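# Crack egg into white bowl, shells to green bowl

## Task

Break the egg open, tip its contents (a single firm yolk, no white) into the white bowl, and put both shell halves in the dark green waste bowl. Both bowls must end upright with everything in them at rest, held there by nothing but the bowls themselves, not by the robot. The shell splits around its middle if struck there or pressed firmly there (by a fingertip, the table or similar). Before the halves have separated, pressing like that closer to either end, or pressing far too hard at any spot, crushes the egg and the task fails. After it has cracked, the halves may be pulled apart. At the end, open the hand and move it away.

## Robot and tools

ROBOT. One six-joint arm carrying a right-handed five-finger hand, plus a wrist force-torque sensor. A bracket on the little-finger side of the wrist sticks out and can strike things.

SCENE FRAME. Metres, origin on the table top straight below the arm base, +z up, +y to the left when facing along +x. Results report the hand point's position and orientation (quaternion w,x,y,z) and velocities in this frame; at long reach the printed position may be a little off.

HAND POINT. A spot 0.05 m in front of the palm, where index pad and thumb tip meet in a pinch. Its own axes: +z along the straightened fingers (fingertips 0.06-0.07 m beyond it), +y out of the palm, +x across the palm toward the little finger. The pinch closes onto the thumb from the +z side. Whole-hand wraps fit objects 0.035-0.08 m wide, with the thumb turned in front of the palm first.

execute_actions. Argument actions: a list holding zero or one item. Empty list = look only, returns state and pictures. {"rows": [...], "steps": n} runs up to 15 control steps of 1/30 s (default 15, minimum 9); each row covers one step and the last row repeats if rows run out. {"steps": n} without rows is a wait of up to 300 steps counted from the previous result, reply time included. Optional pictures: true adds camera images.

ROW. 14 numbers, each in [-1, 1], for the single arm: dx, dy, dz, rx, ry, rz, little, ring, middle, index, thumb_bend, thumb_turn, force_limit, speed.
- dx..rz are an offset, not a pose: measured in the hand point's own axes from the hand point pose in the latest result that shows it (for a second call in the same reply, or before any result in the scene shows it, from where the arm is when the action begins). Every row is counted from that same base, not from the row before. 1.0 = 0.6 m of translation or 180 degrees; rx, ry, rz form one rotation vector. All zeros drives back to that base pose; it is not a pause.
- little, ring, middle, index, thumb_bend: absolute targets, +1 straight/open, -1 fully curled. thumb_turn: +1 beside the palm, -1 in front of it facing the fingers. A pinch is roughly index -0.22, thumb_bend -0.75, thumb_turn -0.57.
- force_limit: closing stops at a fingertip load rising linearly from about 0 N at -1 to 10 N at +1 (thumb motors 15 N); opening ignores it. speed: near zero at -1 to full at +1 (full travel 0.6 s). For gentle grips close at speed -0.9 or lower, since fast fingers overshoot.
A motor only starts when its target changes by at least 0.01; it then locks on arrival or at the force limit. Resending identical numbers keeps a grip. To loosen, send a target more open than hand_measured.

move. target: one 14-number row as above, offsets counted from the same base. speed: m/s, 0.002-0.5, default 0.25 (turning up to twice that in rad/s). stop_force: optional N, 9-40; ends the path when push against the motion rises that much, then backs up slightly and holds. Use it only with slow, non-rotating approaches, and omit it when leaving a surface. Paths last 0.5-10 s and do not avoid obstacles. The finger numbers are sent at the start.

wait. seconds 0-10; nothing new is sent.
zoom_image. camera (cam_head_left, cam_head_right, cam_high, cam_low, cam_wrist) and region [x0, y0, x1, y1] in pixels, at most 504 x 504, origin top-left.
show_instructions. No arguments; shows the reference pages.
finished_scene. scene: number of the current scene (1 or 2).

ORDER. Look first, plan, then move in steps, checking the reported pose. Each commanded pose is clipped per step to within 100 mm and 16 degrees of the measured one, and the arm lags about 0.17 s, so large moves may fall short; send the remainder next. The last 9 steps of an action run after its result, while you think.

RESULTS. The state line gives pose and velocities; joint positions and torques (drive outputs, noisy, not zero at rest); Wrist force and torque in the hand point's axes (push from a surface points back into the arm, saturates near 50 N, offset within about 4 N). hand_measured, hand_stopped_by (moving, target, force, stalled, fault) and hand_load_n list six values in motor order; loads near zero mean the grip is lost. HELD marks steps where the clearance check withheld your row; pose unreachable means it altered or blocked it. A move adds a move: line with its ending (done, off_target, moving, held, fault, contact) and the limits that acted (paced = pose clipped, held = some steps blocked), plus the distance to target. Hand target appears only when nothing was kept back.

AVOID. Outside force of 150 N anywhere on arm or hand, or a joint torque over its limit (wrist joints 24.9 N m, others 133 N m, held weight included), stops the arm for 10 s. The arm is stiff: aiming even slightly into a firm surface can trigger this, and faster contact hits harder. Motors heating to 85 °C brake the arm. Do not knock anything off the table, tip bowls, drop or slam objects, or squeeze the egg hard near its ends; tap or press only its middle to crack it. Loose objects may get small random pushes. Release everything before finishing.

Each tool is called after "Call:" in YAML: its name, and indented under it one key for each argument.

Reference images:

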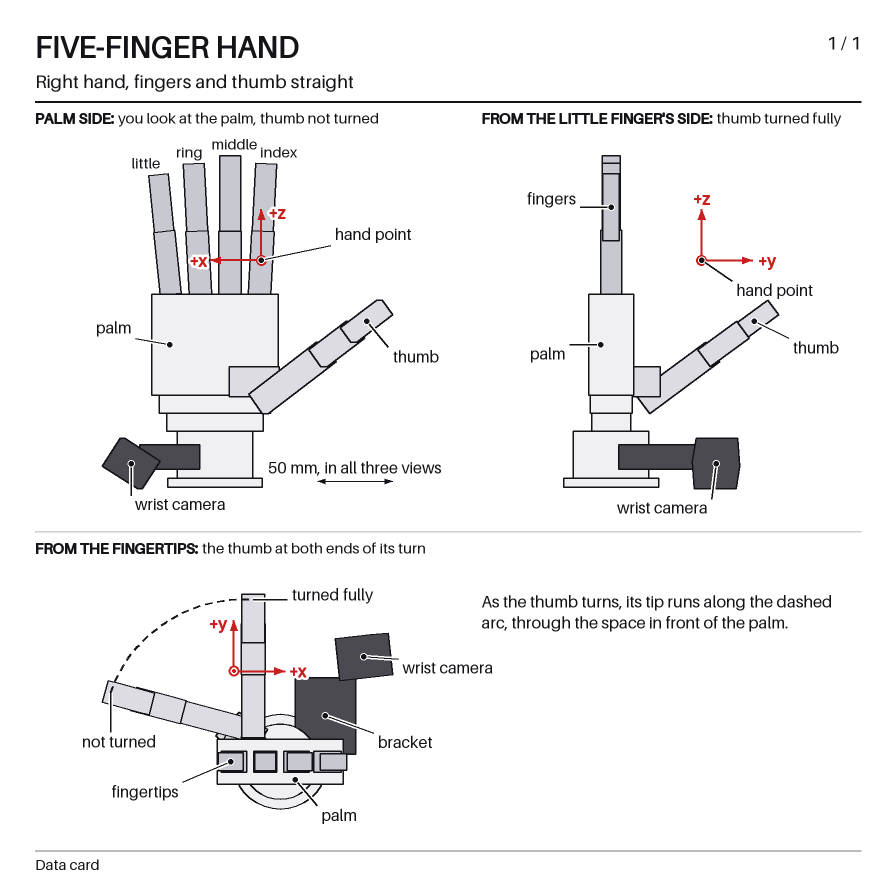

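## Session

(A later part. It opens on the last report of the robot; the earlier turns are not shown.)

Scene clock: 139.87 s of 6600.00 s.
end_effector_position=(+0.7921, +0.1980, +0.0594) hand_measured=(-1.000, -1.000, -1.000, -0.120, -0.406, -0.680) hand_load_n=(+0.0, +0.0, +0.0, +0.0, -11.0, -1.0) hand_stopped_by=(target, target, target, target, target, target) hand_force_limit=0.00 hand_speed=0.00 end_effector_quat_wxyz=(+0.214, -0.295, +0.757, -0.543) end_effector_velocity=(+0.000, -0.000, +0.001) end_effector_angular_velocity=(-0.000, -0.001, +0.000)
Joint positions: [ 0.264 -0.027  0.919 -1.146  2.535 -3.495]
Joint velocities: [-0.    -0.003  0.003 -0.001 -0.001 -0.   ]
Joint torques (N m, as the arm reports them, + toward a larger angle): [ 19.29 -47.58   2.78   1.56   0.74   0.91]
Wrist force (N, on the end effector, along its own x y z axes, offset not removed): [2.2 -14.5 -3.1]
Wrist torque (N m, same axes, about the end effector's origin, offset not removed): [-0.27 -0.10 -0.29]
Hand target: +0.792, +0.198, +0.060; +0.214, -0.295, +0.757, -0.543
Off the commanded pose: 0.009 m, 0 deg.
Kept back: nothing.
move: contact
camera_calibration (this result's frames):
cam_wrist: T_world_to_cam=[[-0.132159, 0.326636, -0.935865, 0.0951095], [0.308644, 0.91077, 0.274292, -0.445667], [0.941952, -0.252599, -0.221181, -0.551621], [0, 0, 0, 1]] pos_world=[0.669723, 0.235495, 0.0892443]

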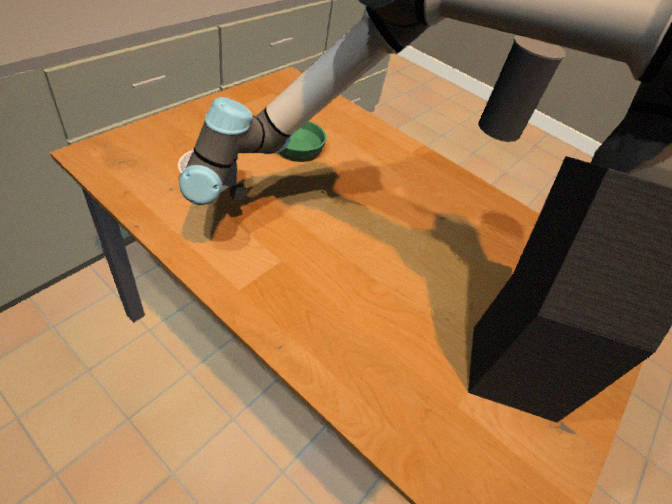

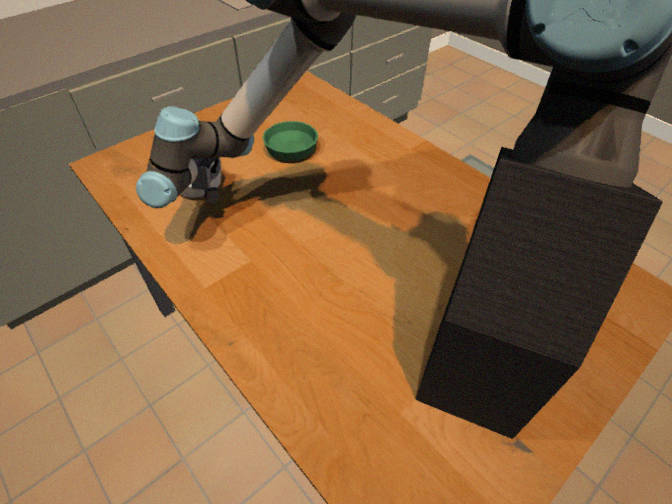

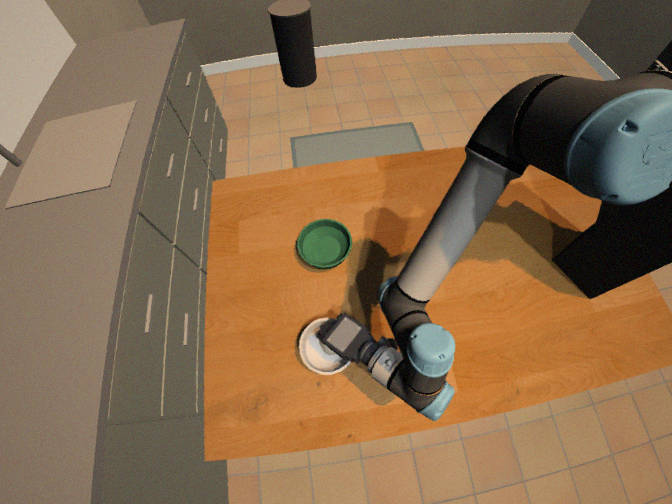

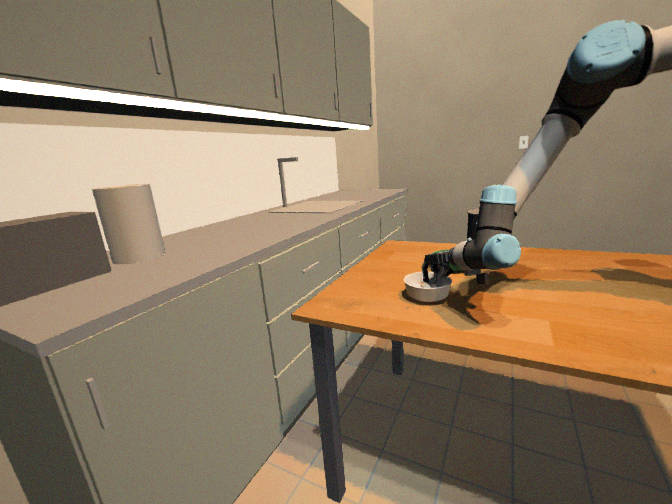

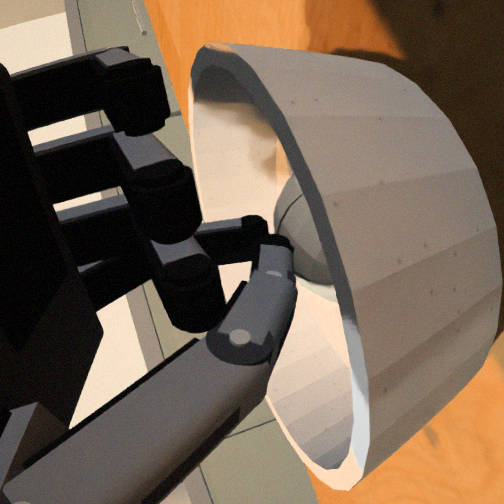

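Call:
move:
  target: [0,0,0,0,0,0,-1,-1,-1,-0.12,-0.25,-0.68,0,-0.9]

Scene clock: 140.90 s of 6600.00 s.
end_effector_position=(+0.7921, +0.1980, +0.0594) hand_measured=(-1.000, -1.000, -1.000, -0.120, -0.356, -0.680) hand_load_n=(+0.0, +0.0, +0.0, +0.0, -16.5, -2.0) hand_stopped_by=(target, target, target, target, moving, target) hand_force_limit=0.00 hand_speed=-0.90 end_effector_quat_wxyz=(+0.214, -0.295, +0.757, -0.543) end_effector_velocity=(+0.000, -0.000, +0.000) end_effector_angular_velocity=(+0.000, -0.001, +0.000)
Joint positions: [ 0.264 -0.027  0.919 -1.146  2.535 -3.495]
Joint velocities: [ 0.    -0.     0.    -0.001 -0.001 -0.   ]
Joint torques (N m, as the arm reports them, + toward a larger angle): [ 30.9  -28.15  -8.04   1.11  -1.54  -0.34]
Wrist force (N, on the end effector, along its own x y z axes, offset not removed): [-1.8 -21.9 -9.0]
Wrist torque (N m, same axes, about the end effector's origin, offset not removed): [-0.32 0.76 -0.45]
Hand target: +0.792, +0.198, +0.059; +0.214, -0.295, +0.757, -0.543
Off the commanded pose: 0.000 m, 0 deg.
Kept back: nothing.
move: done
camera_calibration (this result's frames):
cam_wrist: T_world_to_cam=[[-0.132108, 0.326644, -0.935869, 0.0950899], [0.308654, 0.910761, 0.274311, -0.445677], [0.941956, -0.252621, -0.221139, -0.551636], [0, 0, 0, 1]] pos_world=[0.669738, 0.23549, 0.0892579]

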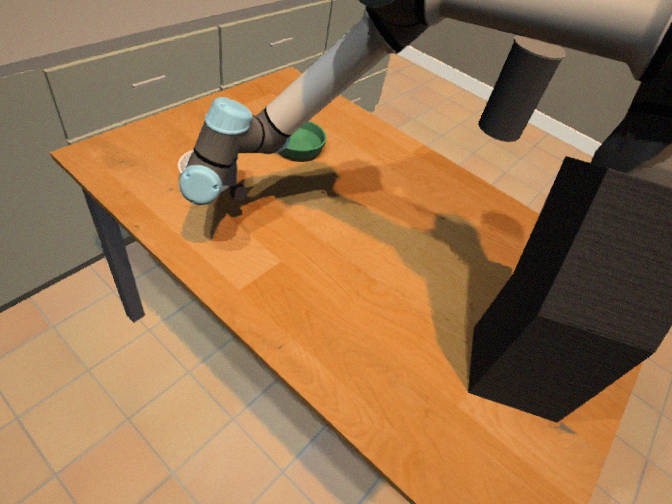

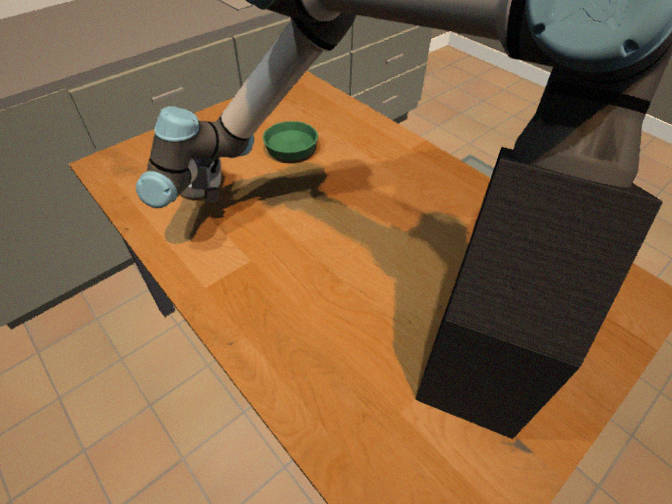

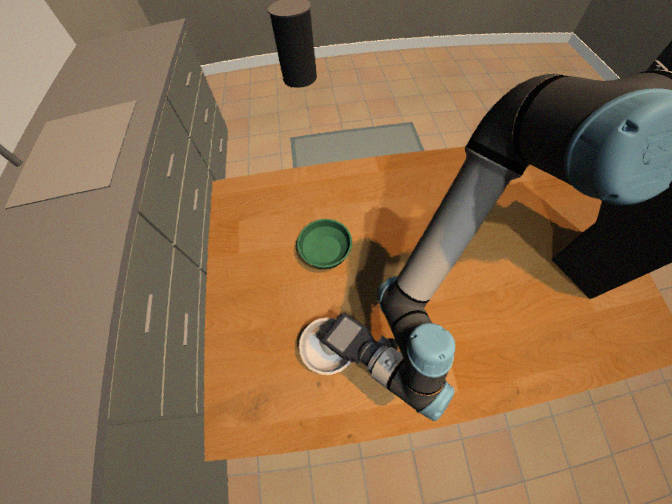

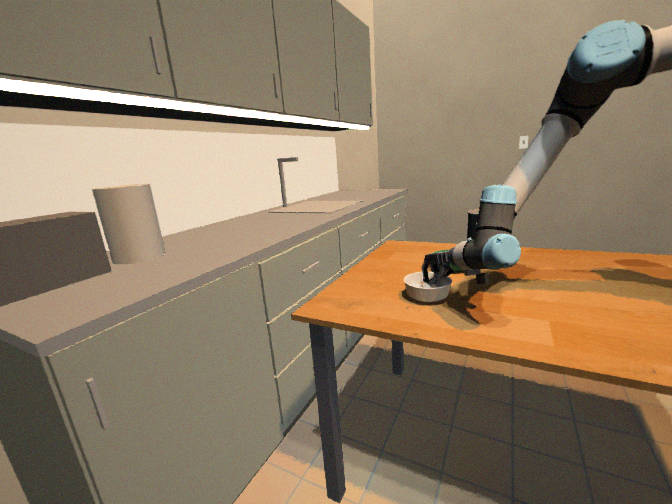

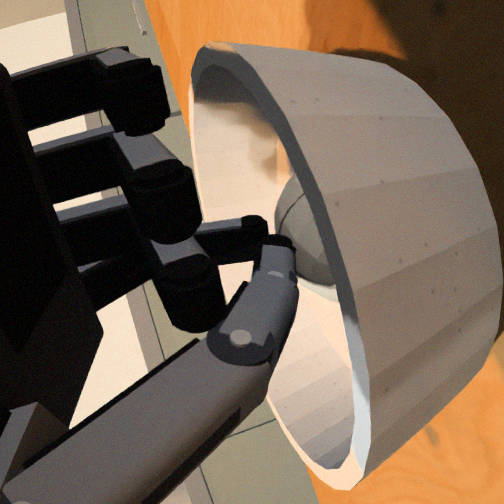

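Call:
move:
  target: [0,-0.003,-0.006,-0.045,0,0,-1,-1,-1,-0.15,-0.42,-0.68,0,0]
  speed: 0.05

Call:
move:
  target: [0,0.018,0.009,0,0,0,-1,-1,-1,-0.15,-0.42,-0.68,0,0]
  speed: 0.003
  stop_force: 14

Call:
move:
  target: [0,0,0,0,0,0,-1,-1,-1,-0.02,-0.3,-0.68,0,-0.9]

Scene clock: 143.03 s of 6600.00 s.
end_effector_position=(+0.7902, +0.2002, +0.0624) hand_measured=(-1.000, -1.000, -1.000, -0.150, -0.420, -0.680) hand_load_n=(+0.0, +0.0, +0.0, +0.0, +0.0, +0.0) hand_stopped_by=(target, target, target, target, target, target) hand_force_limit=0.00 hand_speed=0.00 end_effector_quat_wxyz=(+0.193, -0.310, +0.792, -0.489) end_effector_velocity=(-0.000, +0.000, -0.000) end_effector_angular_velocity=(+0.010, +0.010, -0.000)
Joint positions: [ 0.266 -0.056  0.845 -0.799  2.572 -3.292]
Joint velocities: [-0.     0.    -0.013  0.038  0.003  0.021]
Joint torques (N m, as the arm reports them, + toward a larger angle): [ 20.7  -57.8  -14.52   1.35   2.04   1.68]
Wrist force (N, on the end effector, along its own x y z axes, offset not removed): [3.6 3.0 -3.8]
Wrist torque (N m, same axes, about the end effector's origin, offset not removed): [0.64 -0.38 0.15]
Hand target: +0.790, +0.200, +0.062; +0.193, -0.310, +0.793, -0.488
Off the commanded pose: 0.000 m, 0 deg.
Kept back: nothing.
move: done
camera_calibration (this result's frames):
cam_wrist: T_world_to_cam=[[-0.218674, 0.419536, -0.881006, 0.143255], [0.336886, 0.879802, 0.335345, -0.467821], [0.9158, -0.223467, -0.333726, -0.526804], [0, 0, 0, 1]] pos_world=[0.671375, 0.233766, 0.107281]

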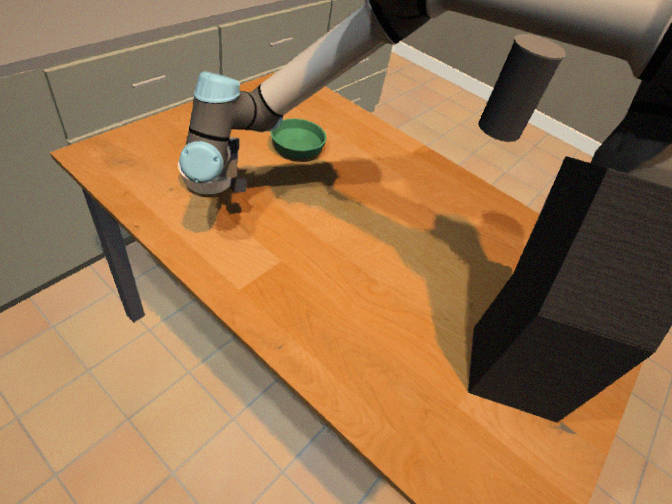

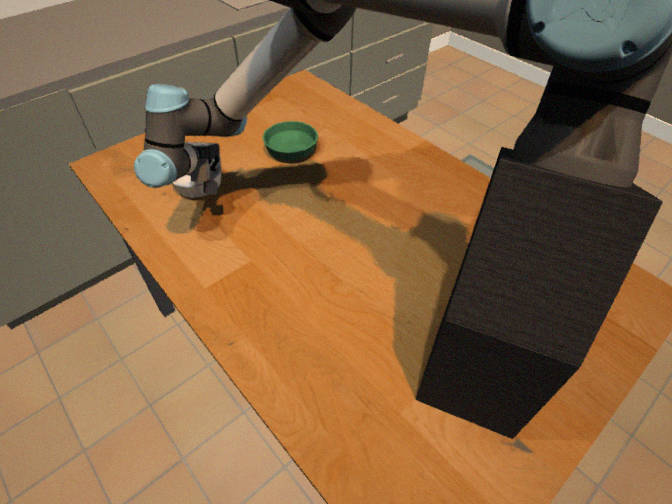

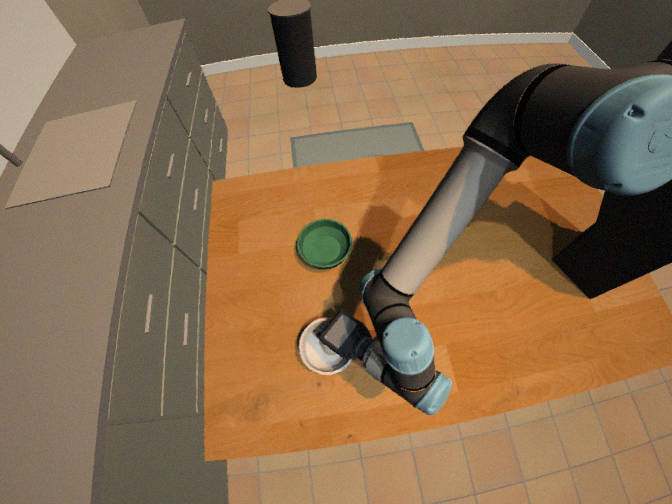

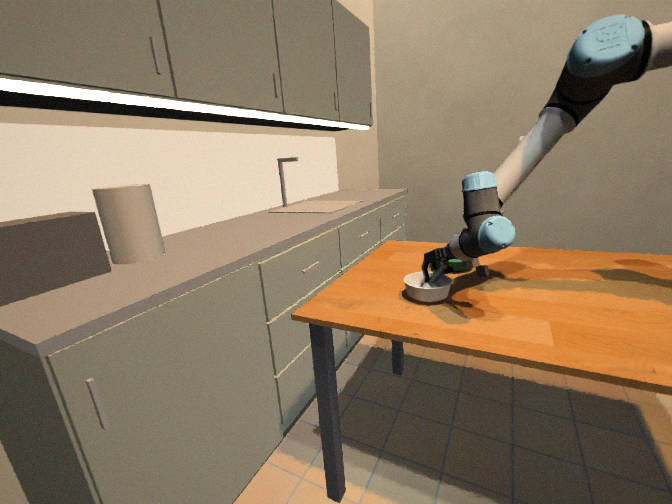

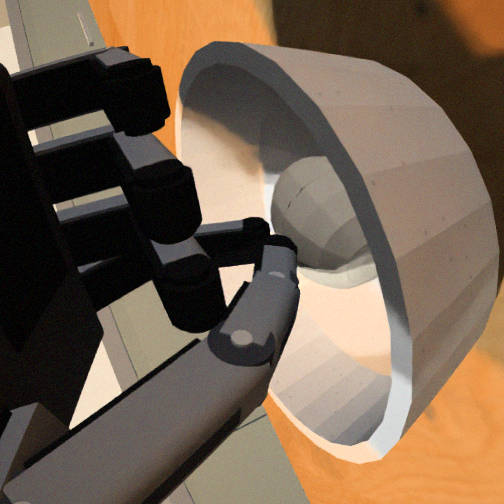

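Scene clock: 144.43 s of 6600.00 s.
end_effector_position=(+0.7904, +0.2002, +0.0593) hand_measured=(-1.000, -1.000, -1.000, -0.150, -0.420, -0.680) hand_load_n=(+0.0, +0.0, +0.0, -2.5, +0.0, +0.0) hand_stopped_by=(target, target, target, target, target, target) hand_force_limit=0.00 hand_speed=0.00 end_effector_quat_wxyz=(+0.193, -0.309, +0.792, -0.489) end_effector_velocity=(+0.000, -0.000, +0.001) end_effector_angular_velocity=(+0.000, -0.001, +0.001)
Joint positions: [ 0.264 -0.05   0.838 -0.799  2.57  -3.292]
Joint velocities: [-0.    -0.003  0.003 -0.001 -0.001 -0.   ]
Joint torques (N m, as the arm reports them, + toward a larger angle): [ 20.32 -46.22   3.46   1.18   1.18  -0.99]
Wrist force (N, on the end effector, along its own x y z axes, offset not removed): [3.0 -14.8 0.0]
Wrist torque (N m, same axes, about the end effector's origin, offset not removed): [-0.43 -0.68 0.23]
Hand target: +0.790, +0.200, +0.059; +0.193, -0.310, +0.792, -0.489
Off the commanded pose: 0.009 m, 0 deg.
Kept back: nothing.
move: contact
camera_calibration (this result's frames):
cam_wrist: T_world_to_cam=[[-0.218355, 0.419585, -0.881062, 0.140389], [0.336847, 0.879763, 0.335485, -0.466796], [0.91589, -0.223528, -0.333437, -0.528046], [0, 0, 0, 1]] pos_world=[0.671526, 0.233732, 0.104224]

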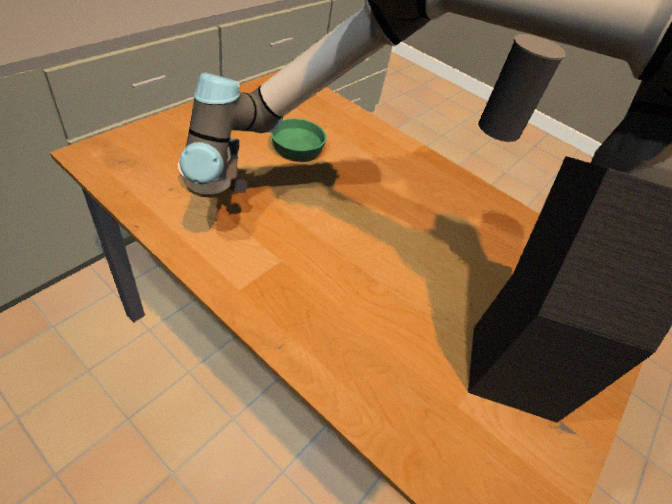

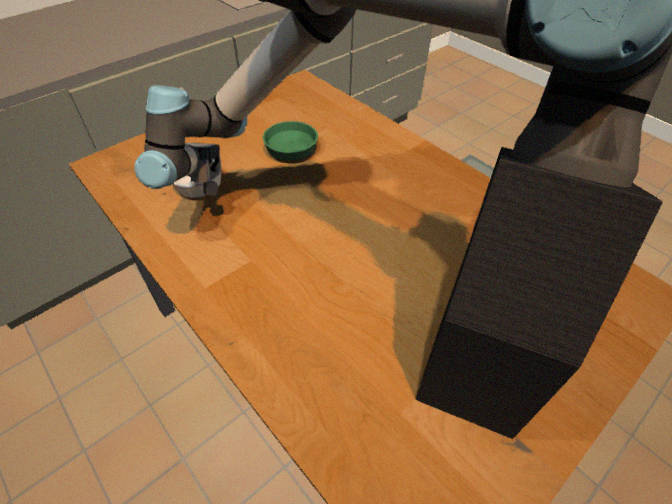

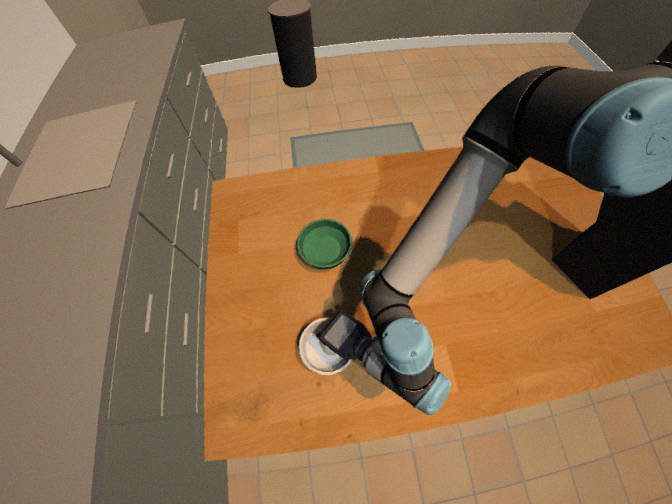

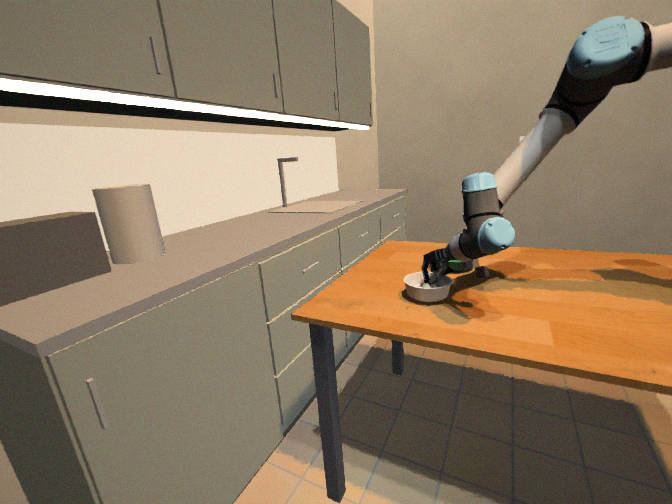

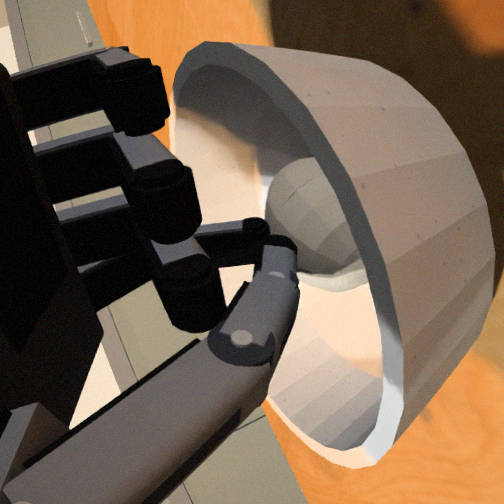

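Scene clock: 145.80 s of 6600.00 s.
end_effector_position=(+0.7904, +0.2002, +0.0593) hand_measured=(-1.000, -1.000, -1.000, -0.020, -0.302, -0.680) hand_load_n=(+0.0, +0.0, +0.0, +0.5, -1.5, +0.0) hand_stopped_by=(target, target, target, target, target, target) hand_force_limit=0.00 hand_speed=-0.90 end_effector_quat_wxyz=(+0.193, -0.309, +0.792, -0.489) end_effector_velocity=(+0.001, +0.000, +0.001) end_effector_angular_velocity=(+0.001, -0.003, +0.001)
Joint positions: [ 0.264 -0.05   0.838 -0.799  2.57  -3.292]
Joint velocities: [ 0.    -0.001 -0.    -0.001 -0.002  0.   ]
Joint torques (N m, as the arm reports them, + toward a larger angle): [ 19.29 -19.9   -3.02   5.02   2.56  -1.18]
Wrist force (N, on the end effector, along its own x y z axes, offset not removed): [-0.7 -28.3 -11.0]
Wrist torque (N m, same axes, about the end effector's origin, offset not removed): [0.39 -0.05 0.17]
Hand target: +0.790, +0.200, +0.059; +0.193, -0.309, +0.792, -0.489
Off the commanded pose: 0.000 m, 0 deg.
Kept back: nothing.
move: done
camera_calibration (this result's frames):
cam_wrist: T_world_to_cam=[[-0.21829, 0.419597, -0.881072, 0.14035], [0.336854, 0.879751, 0.335511, -0.466806], [0.915903, -0.223554, -0.333384, -0.528066], [0, 0, 0, 1]] pos_world=[0.67154, 0.233731, 0.104228]

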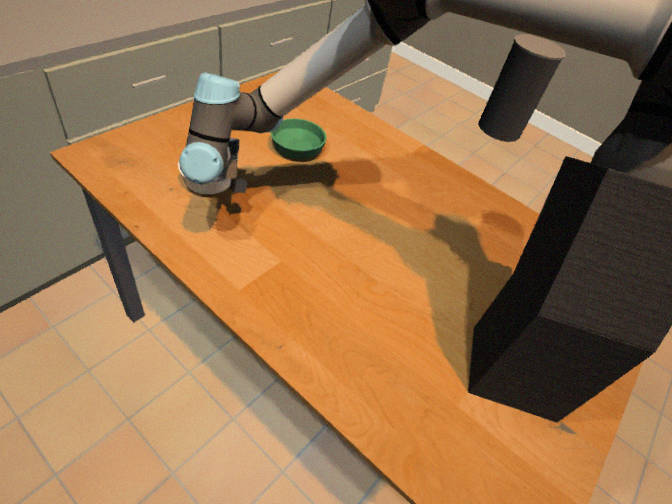

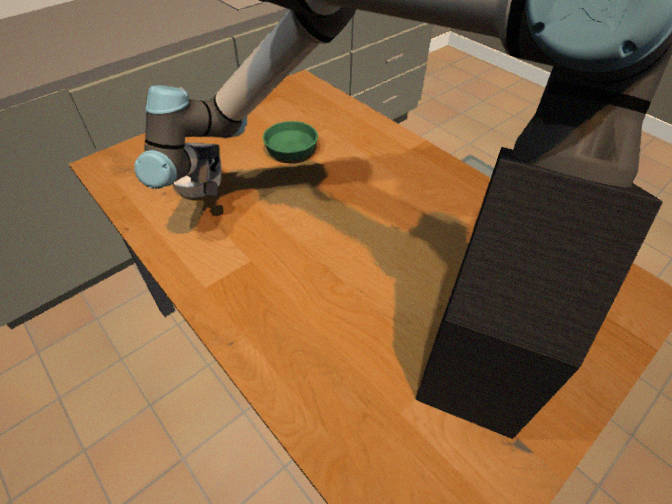

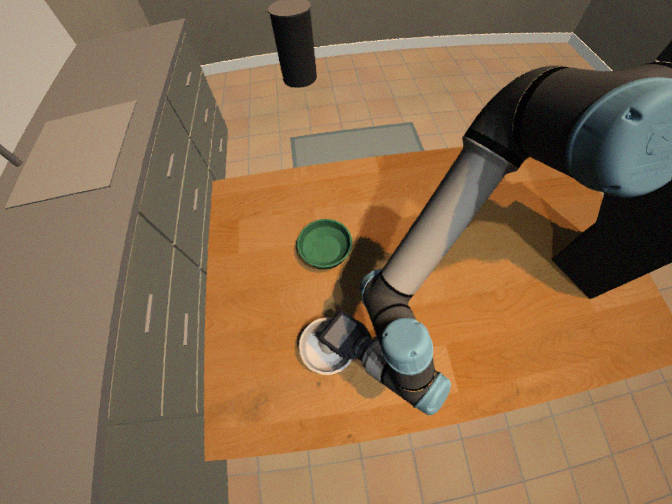

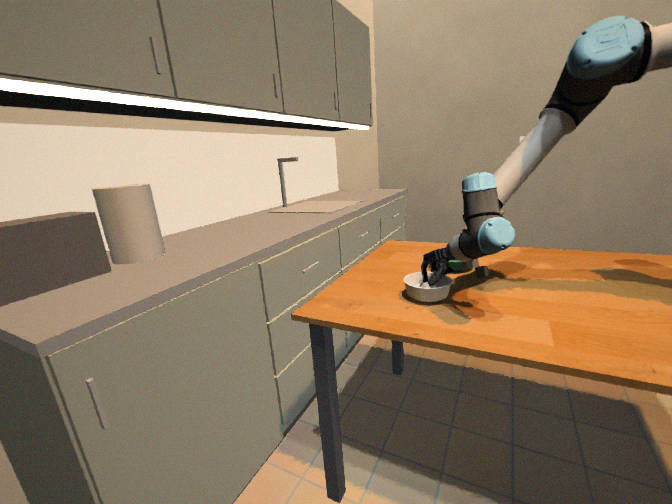

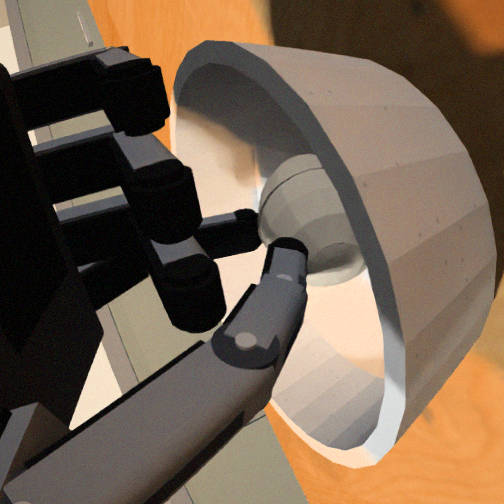

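Call:
move:
  target: [0,-0.008,-0.004,0,0,0,-1,-1,-1,-0.02,-0.3,-0.68,0,0]
  speed: 0.03

Call:
move:
  target: [0,-0.004,0.008,0,0,0,-1,-1,-1,-0.12,-0.45,-0.68,0,0]
  speed: 0.03

Call:
move:
  target: [0,0.018,0.009,0,0,0,-1,-1,-1,-0.12,-0.45,-0.68,0,0]
  speed: 0.003
  stop_force: 14

Scene clock: 146.93 s of 6600.00 s.
end_effector_position=(+0.7904, +0.2001, +0.0645) hand_measured=(-1.000, -1.000, -1.000, -0.020, -0.302, -0.680) hand_load_n=(+0.0, +0.0, +0.0, +0.0, +0.0, +0.0) hand_stopped_by=(target, target, target, target, target, target) hand_force_limit=0.00 hand_speed=0.00 end_effector_quat_wxyz=(+0.193, -0.309, +0.792, -0.489) end_effector_velocity=(+0.000, +0.000, +0.002) end_effector_angular_velocity=(+0.000, -0.002, -0.001)
Joint positions: [ 0.267 -0.06   0.849 -0.799  2.573 -3.292]
Joint velocities: [ 0.002 -0.004  0.004 -0.002  0.002  0.   ]
Joint torques (N m, as the arm reports them, + toward a larger angle): [ 40.31 -57.53  -4.12  -1.3    2.28  -1.35]
Wrist force (N, on the end effector, along its own x y z axes, offset not removed): [2.3 4.5 -3.1]
Wrist torque (N m, same axes, about the end effector's origin, offset not removed): [0.91 -0.31 0.48]
Hand target: +0.790, +0.200, +0.065; +0.193, -0.309, +0.792, -0.489
Off the commanded pose: 0.000 m, 0 deg.
Kept back: nothing.
move: done
camera_calibration (this result's frames):
cam_wrist: T_world_to_cam=[[-0.218353, 0.419592, -0.881059, 0.144898], [0.336874, 0.879754, 0.335483, -0.468505], [0.915881, -0.223552, -0.333447, -0.526327], [0, 0, 0, 1]] pos_world=[0.671519, 0.23371, 0.109337]

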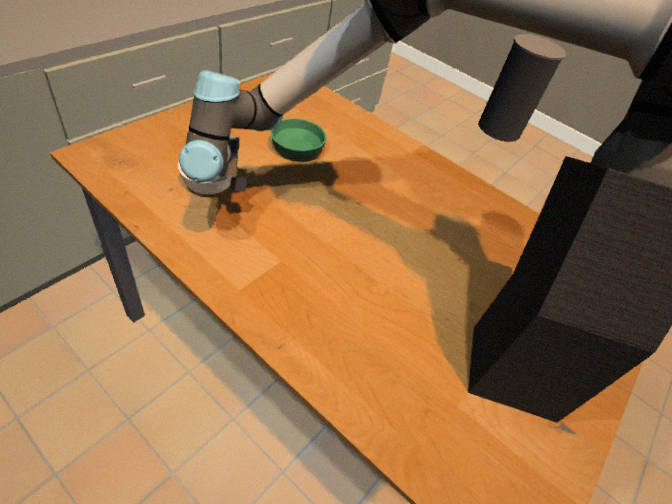

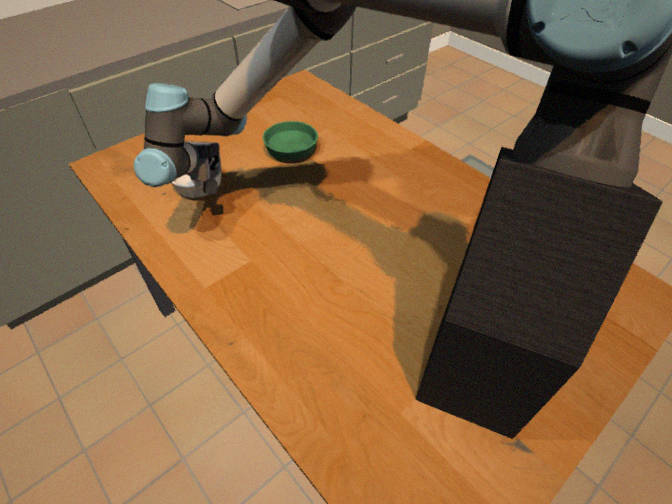

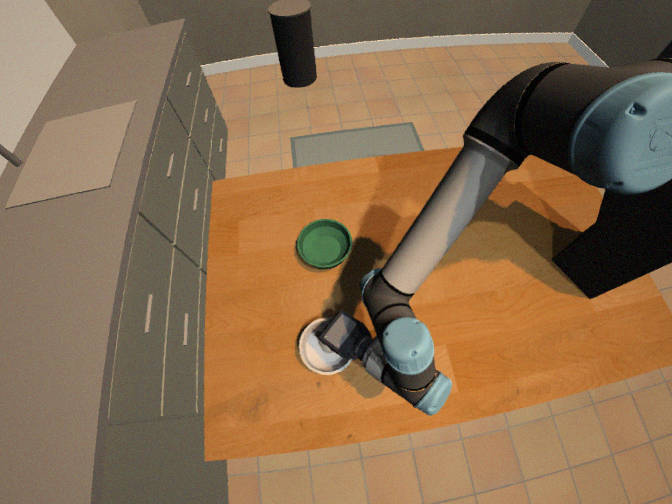

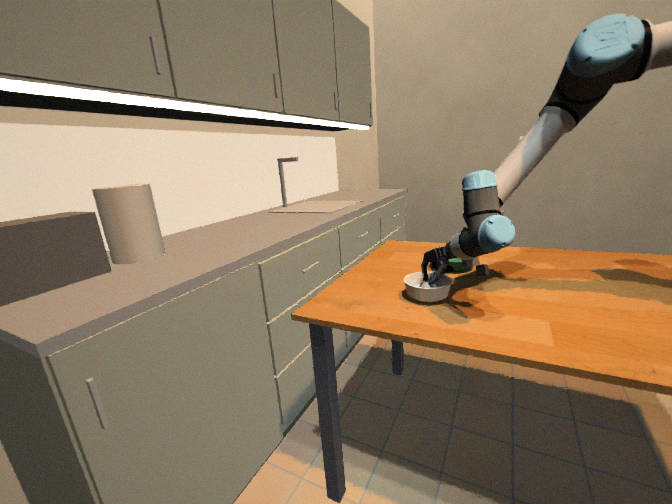

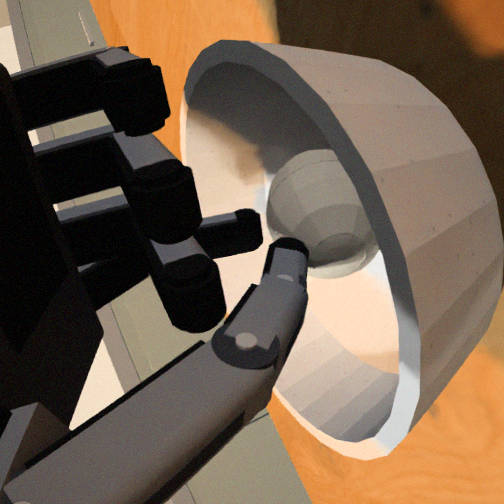

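Scene clock: 147.63 s of 6600.00 s.
end_effector_position=(+0.7939, +0.1964, +0.0644) hand_measured=(-1.000, -1.000, -1.000, -0.120, -0.450, -0.680) hand_load_n=(+0.0, +0.0, +0.0, +0.0, +0.0, +0.0) hand_stopped_by=(target, target, target, target, target, target) hand_force_limit=0.00 hand_speed=0.00 end_effector_quat_wxyz=(+0.193, -0.310, +0.792, -0.489) end_effector_velocity=(+0.002, -0.002, +0.000) end_effector_angular_velocity=(-0.000, +0.000, -0.001)
Joint positions: [ 0.262 -0.061  0.842 -0.792  2.568 -3.292]
Joint velocities: [-0.002 -0.    -0.004  0.004 -0.002 -0.   ]
Joint torques (N m, as the arm reports them, + toward a larger angle): [ 16.58 -57.54 -14.67   0.93  -2.41  -0.06]
Wrist force (N, on the end effector, along its own x y z axes, offset not removed): [-0.2 2.9 3.3]
Wrist torque (N m, same axes, about the end effector's origin, offset not removed): [0.20 0.04 0.08]
Hand target: +0.794, +0.196, +0.064; +0.193, -0.309, +0.792, -0.489
Off the commanded pose: 0.000 m, 0 deg.
Kept back: nothing.
move: done
camera_calibration (this result's frames):
cam_wrist: T_world_to_cam=[[-0.218397, 0.419531, -0.881077, 0.147281], [0.336846, 0.879788, 0.335422, -0.466356], [0.915881, -0.223532, -0.333461, -0.530361], [0, 0, 0, 1]] pos_world=[0.675004, 0.229952, 0.109337]

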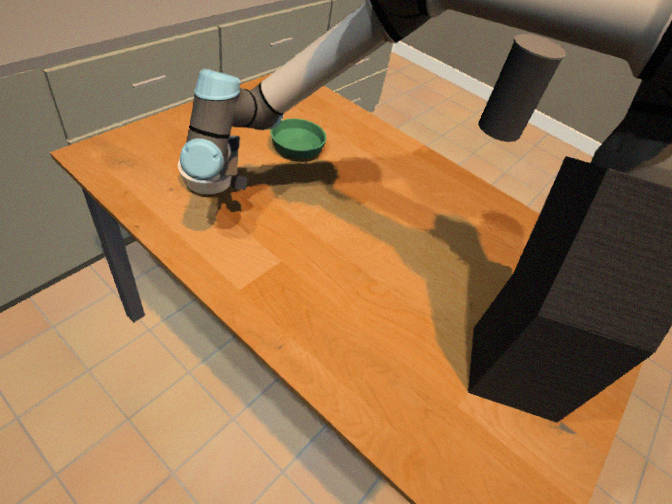

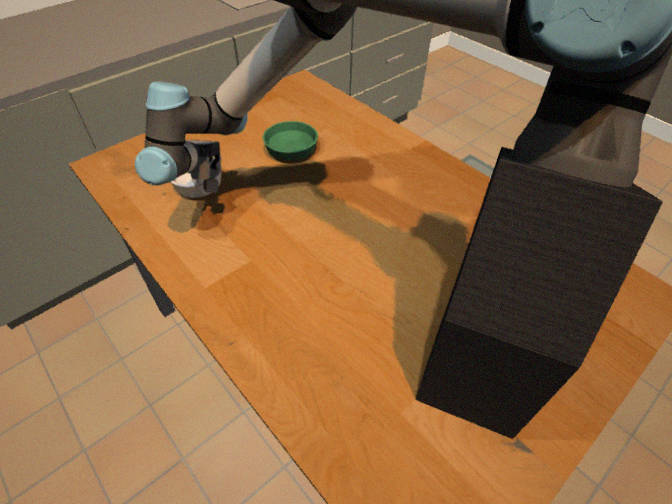

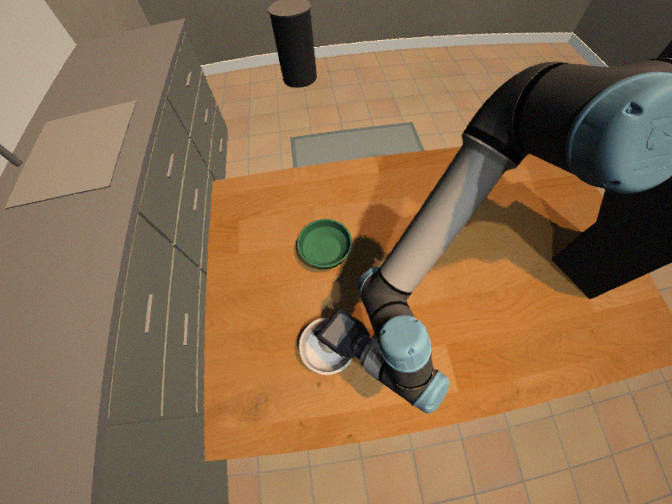

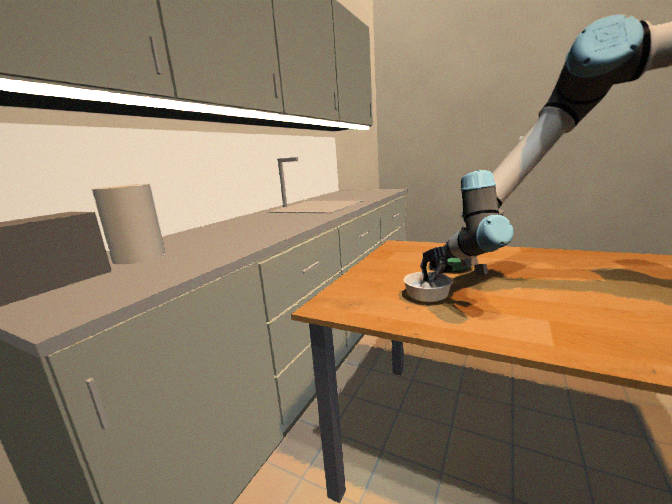

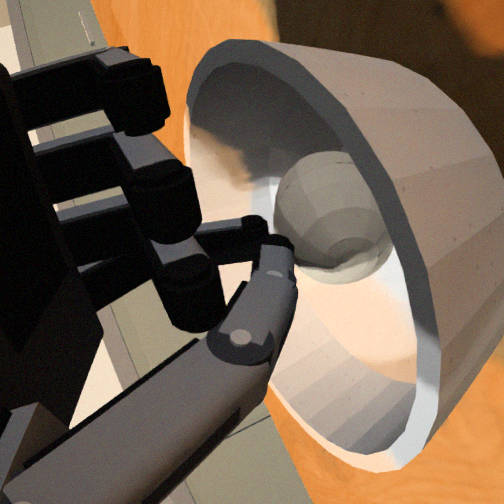

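Scene clock: 149.27 s of 6600.00 s.
end_effector_position=(+0.7940, +0.1964, +0.0607) hand_measured=(-1.000, -1.000, -1.000, -0.120, -0.450, -0.680) hand_load_n=(+0.0, +0.0, +0.0, -3.0, +0.0, +0.0) hand_stopped_by=(target, target, target, target, target, target) hand_force_limit=0.00 hand_speed=0.00 end_effector_quat_wxyz=(+0.194, -0.309, +0.792, -0.489) end_effector_velocity=(+0.000, -0.001, +0.001) end_effector_angular_velocity=(-0.000, -0.001, -0.001)
Joint positions: [ 0.26  -0.053  0.834 -0.792  2.565 -3.292]
Joint velocities: [ 0.    -0.002  0.003 -0.001  0.001  0.   ]
Joint torques (N m, as the arm reports them, + toward a larger angle): [ 18.04 -44.97   0.77   1.32   1.24   0.92]
Wrist force (N, on the end effector, along its own x y z axes, offset not removed): [-3.3 -14.6 -9.3]
Wrist torque (N m, same axes, about the end effector's origin, offset not removed): [0.63 0.65 -0.05]
Hand target: +0.794, +0.196, +0.061; +0.194, -0.309, +0.792, -0.489
Off the commanded pose: 0.008 m, 0 deg.
Kept back: nothing.
move: contact
camera_calibration (this result's frames):
cam_wrist: T_world_to_cam=[[-0.218094, 0.419589, -0.881125, 0.143796], [0.336799, 0.87975, 0.33557, -0.465096], [0.91597, -0.223576, -0.333185, -0.531829], [0, 0, 0, 1]] pos_world=[0.675144, 0.229929, 0.105577]

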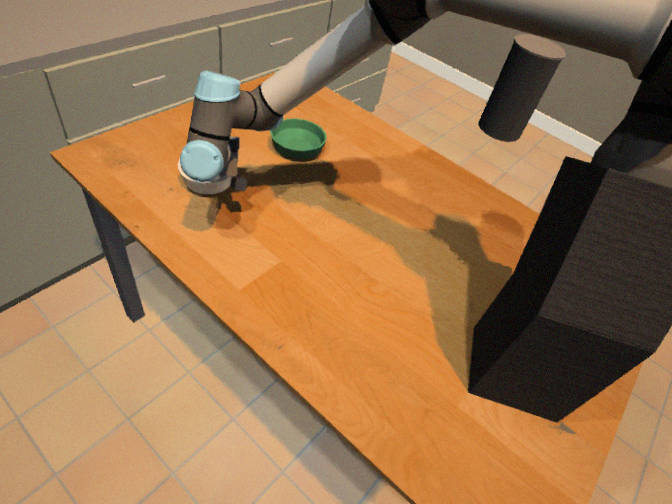

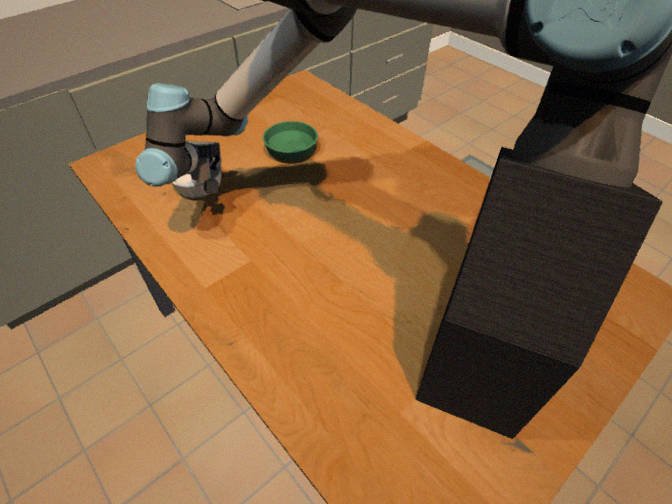

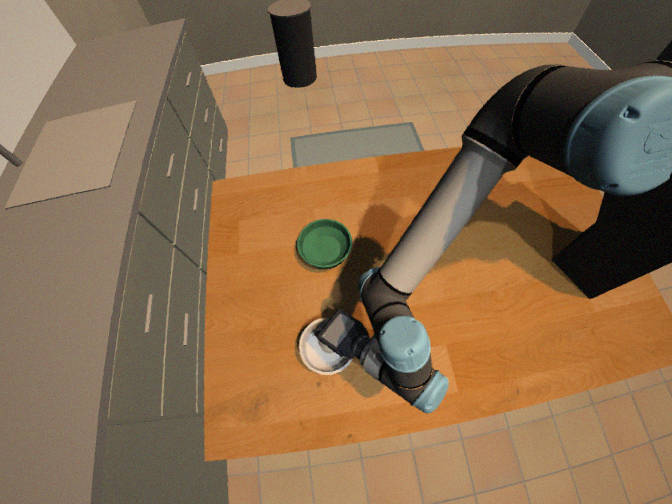

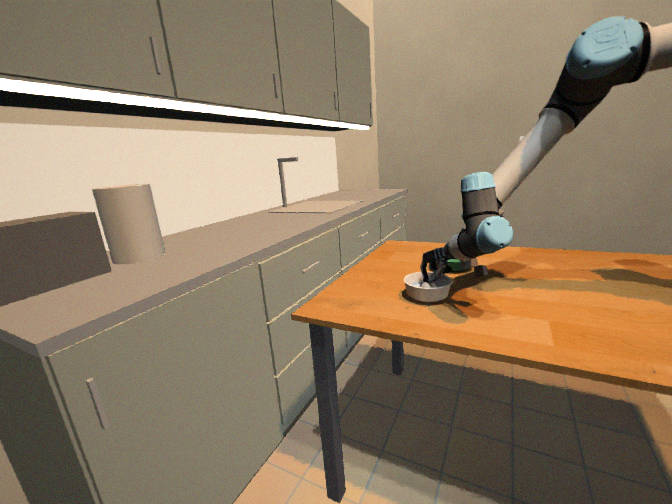

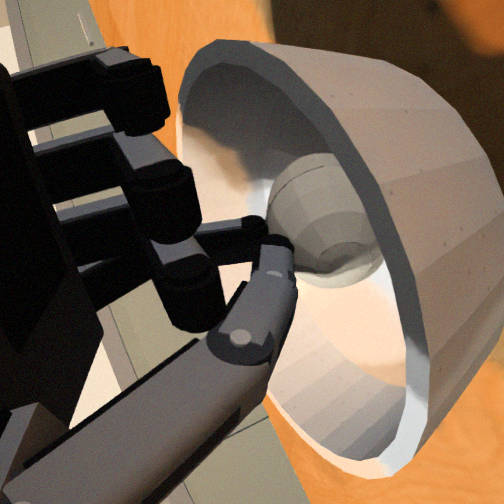

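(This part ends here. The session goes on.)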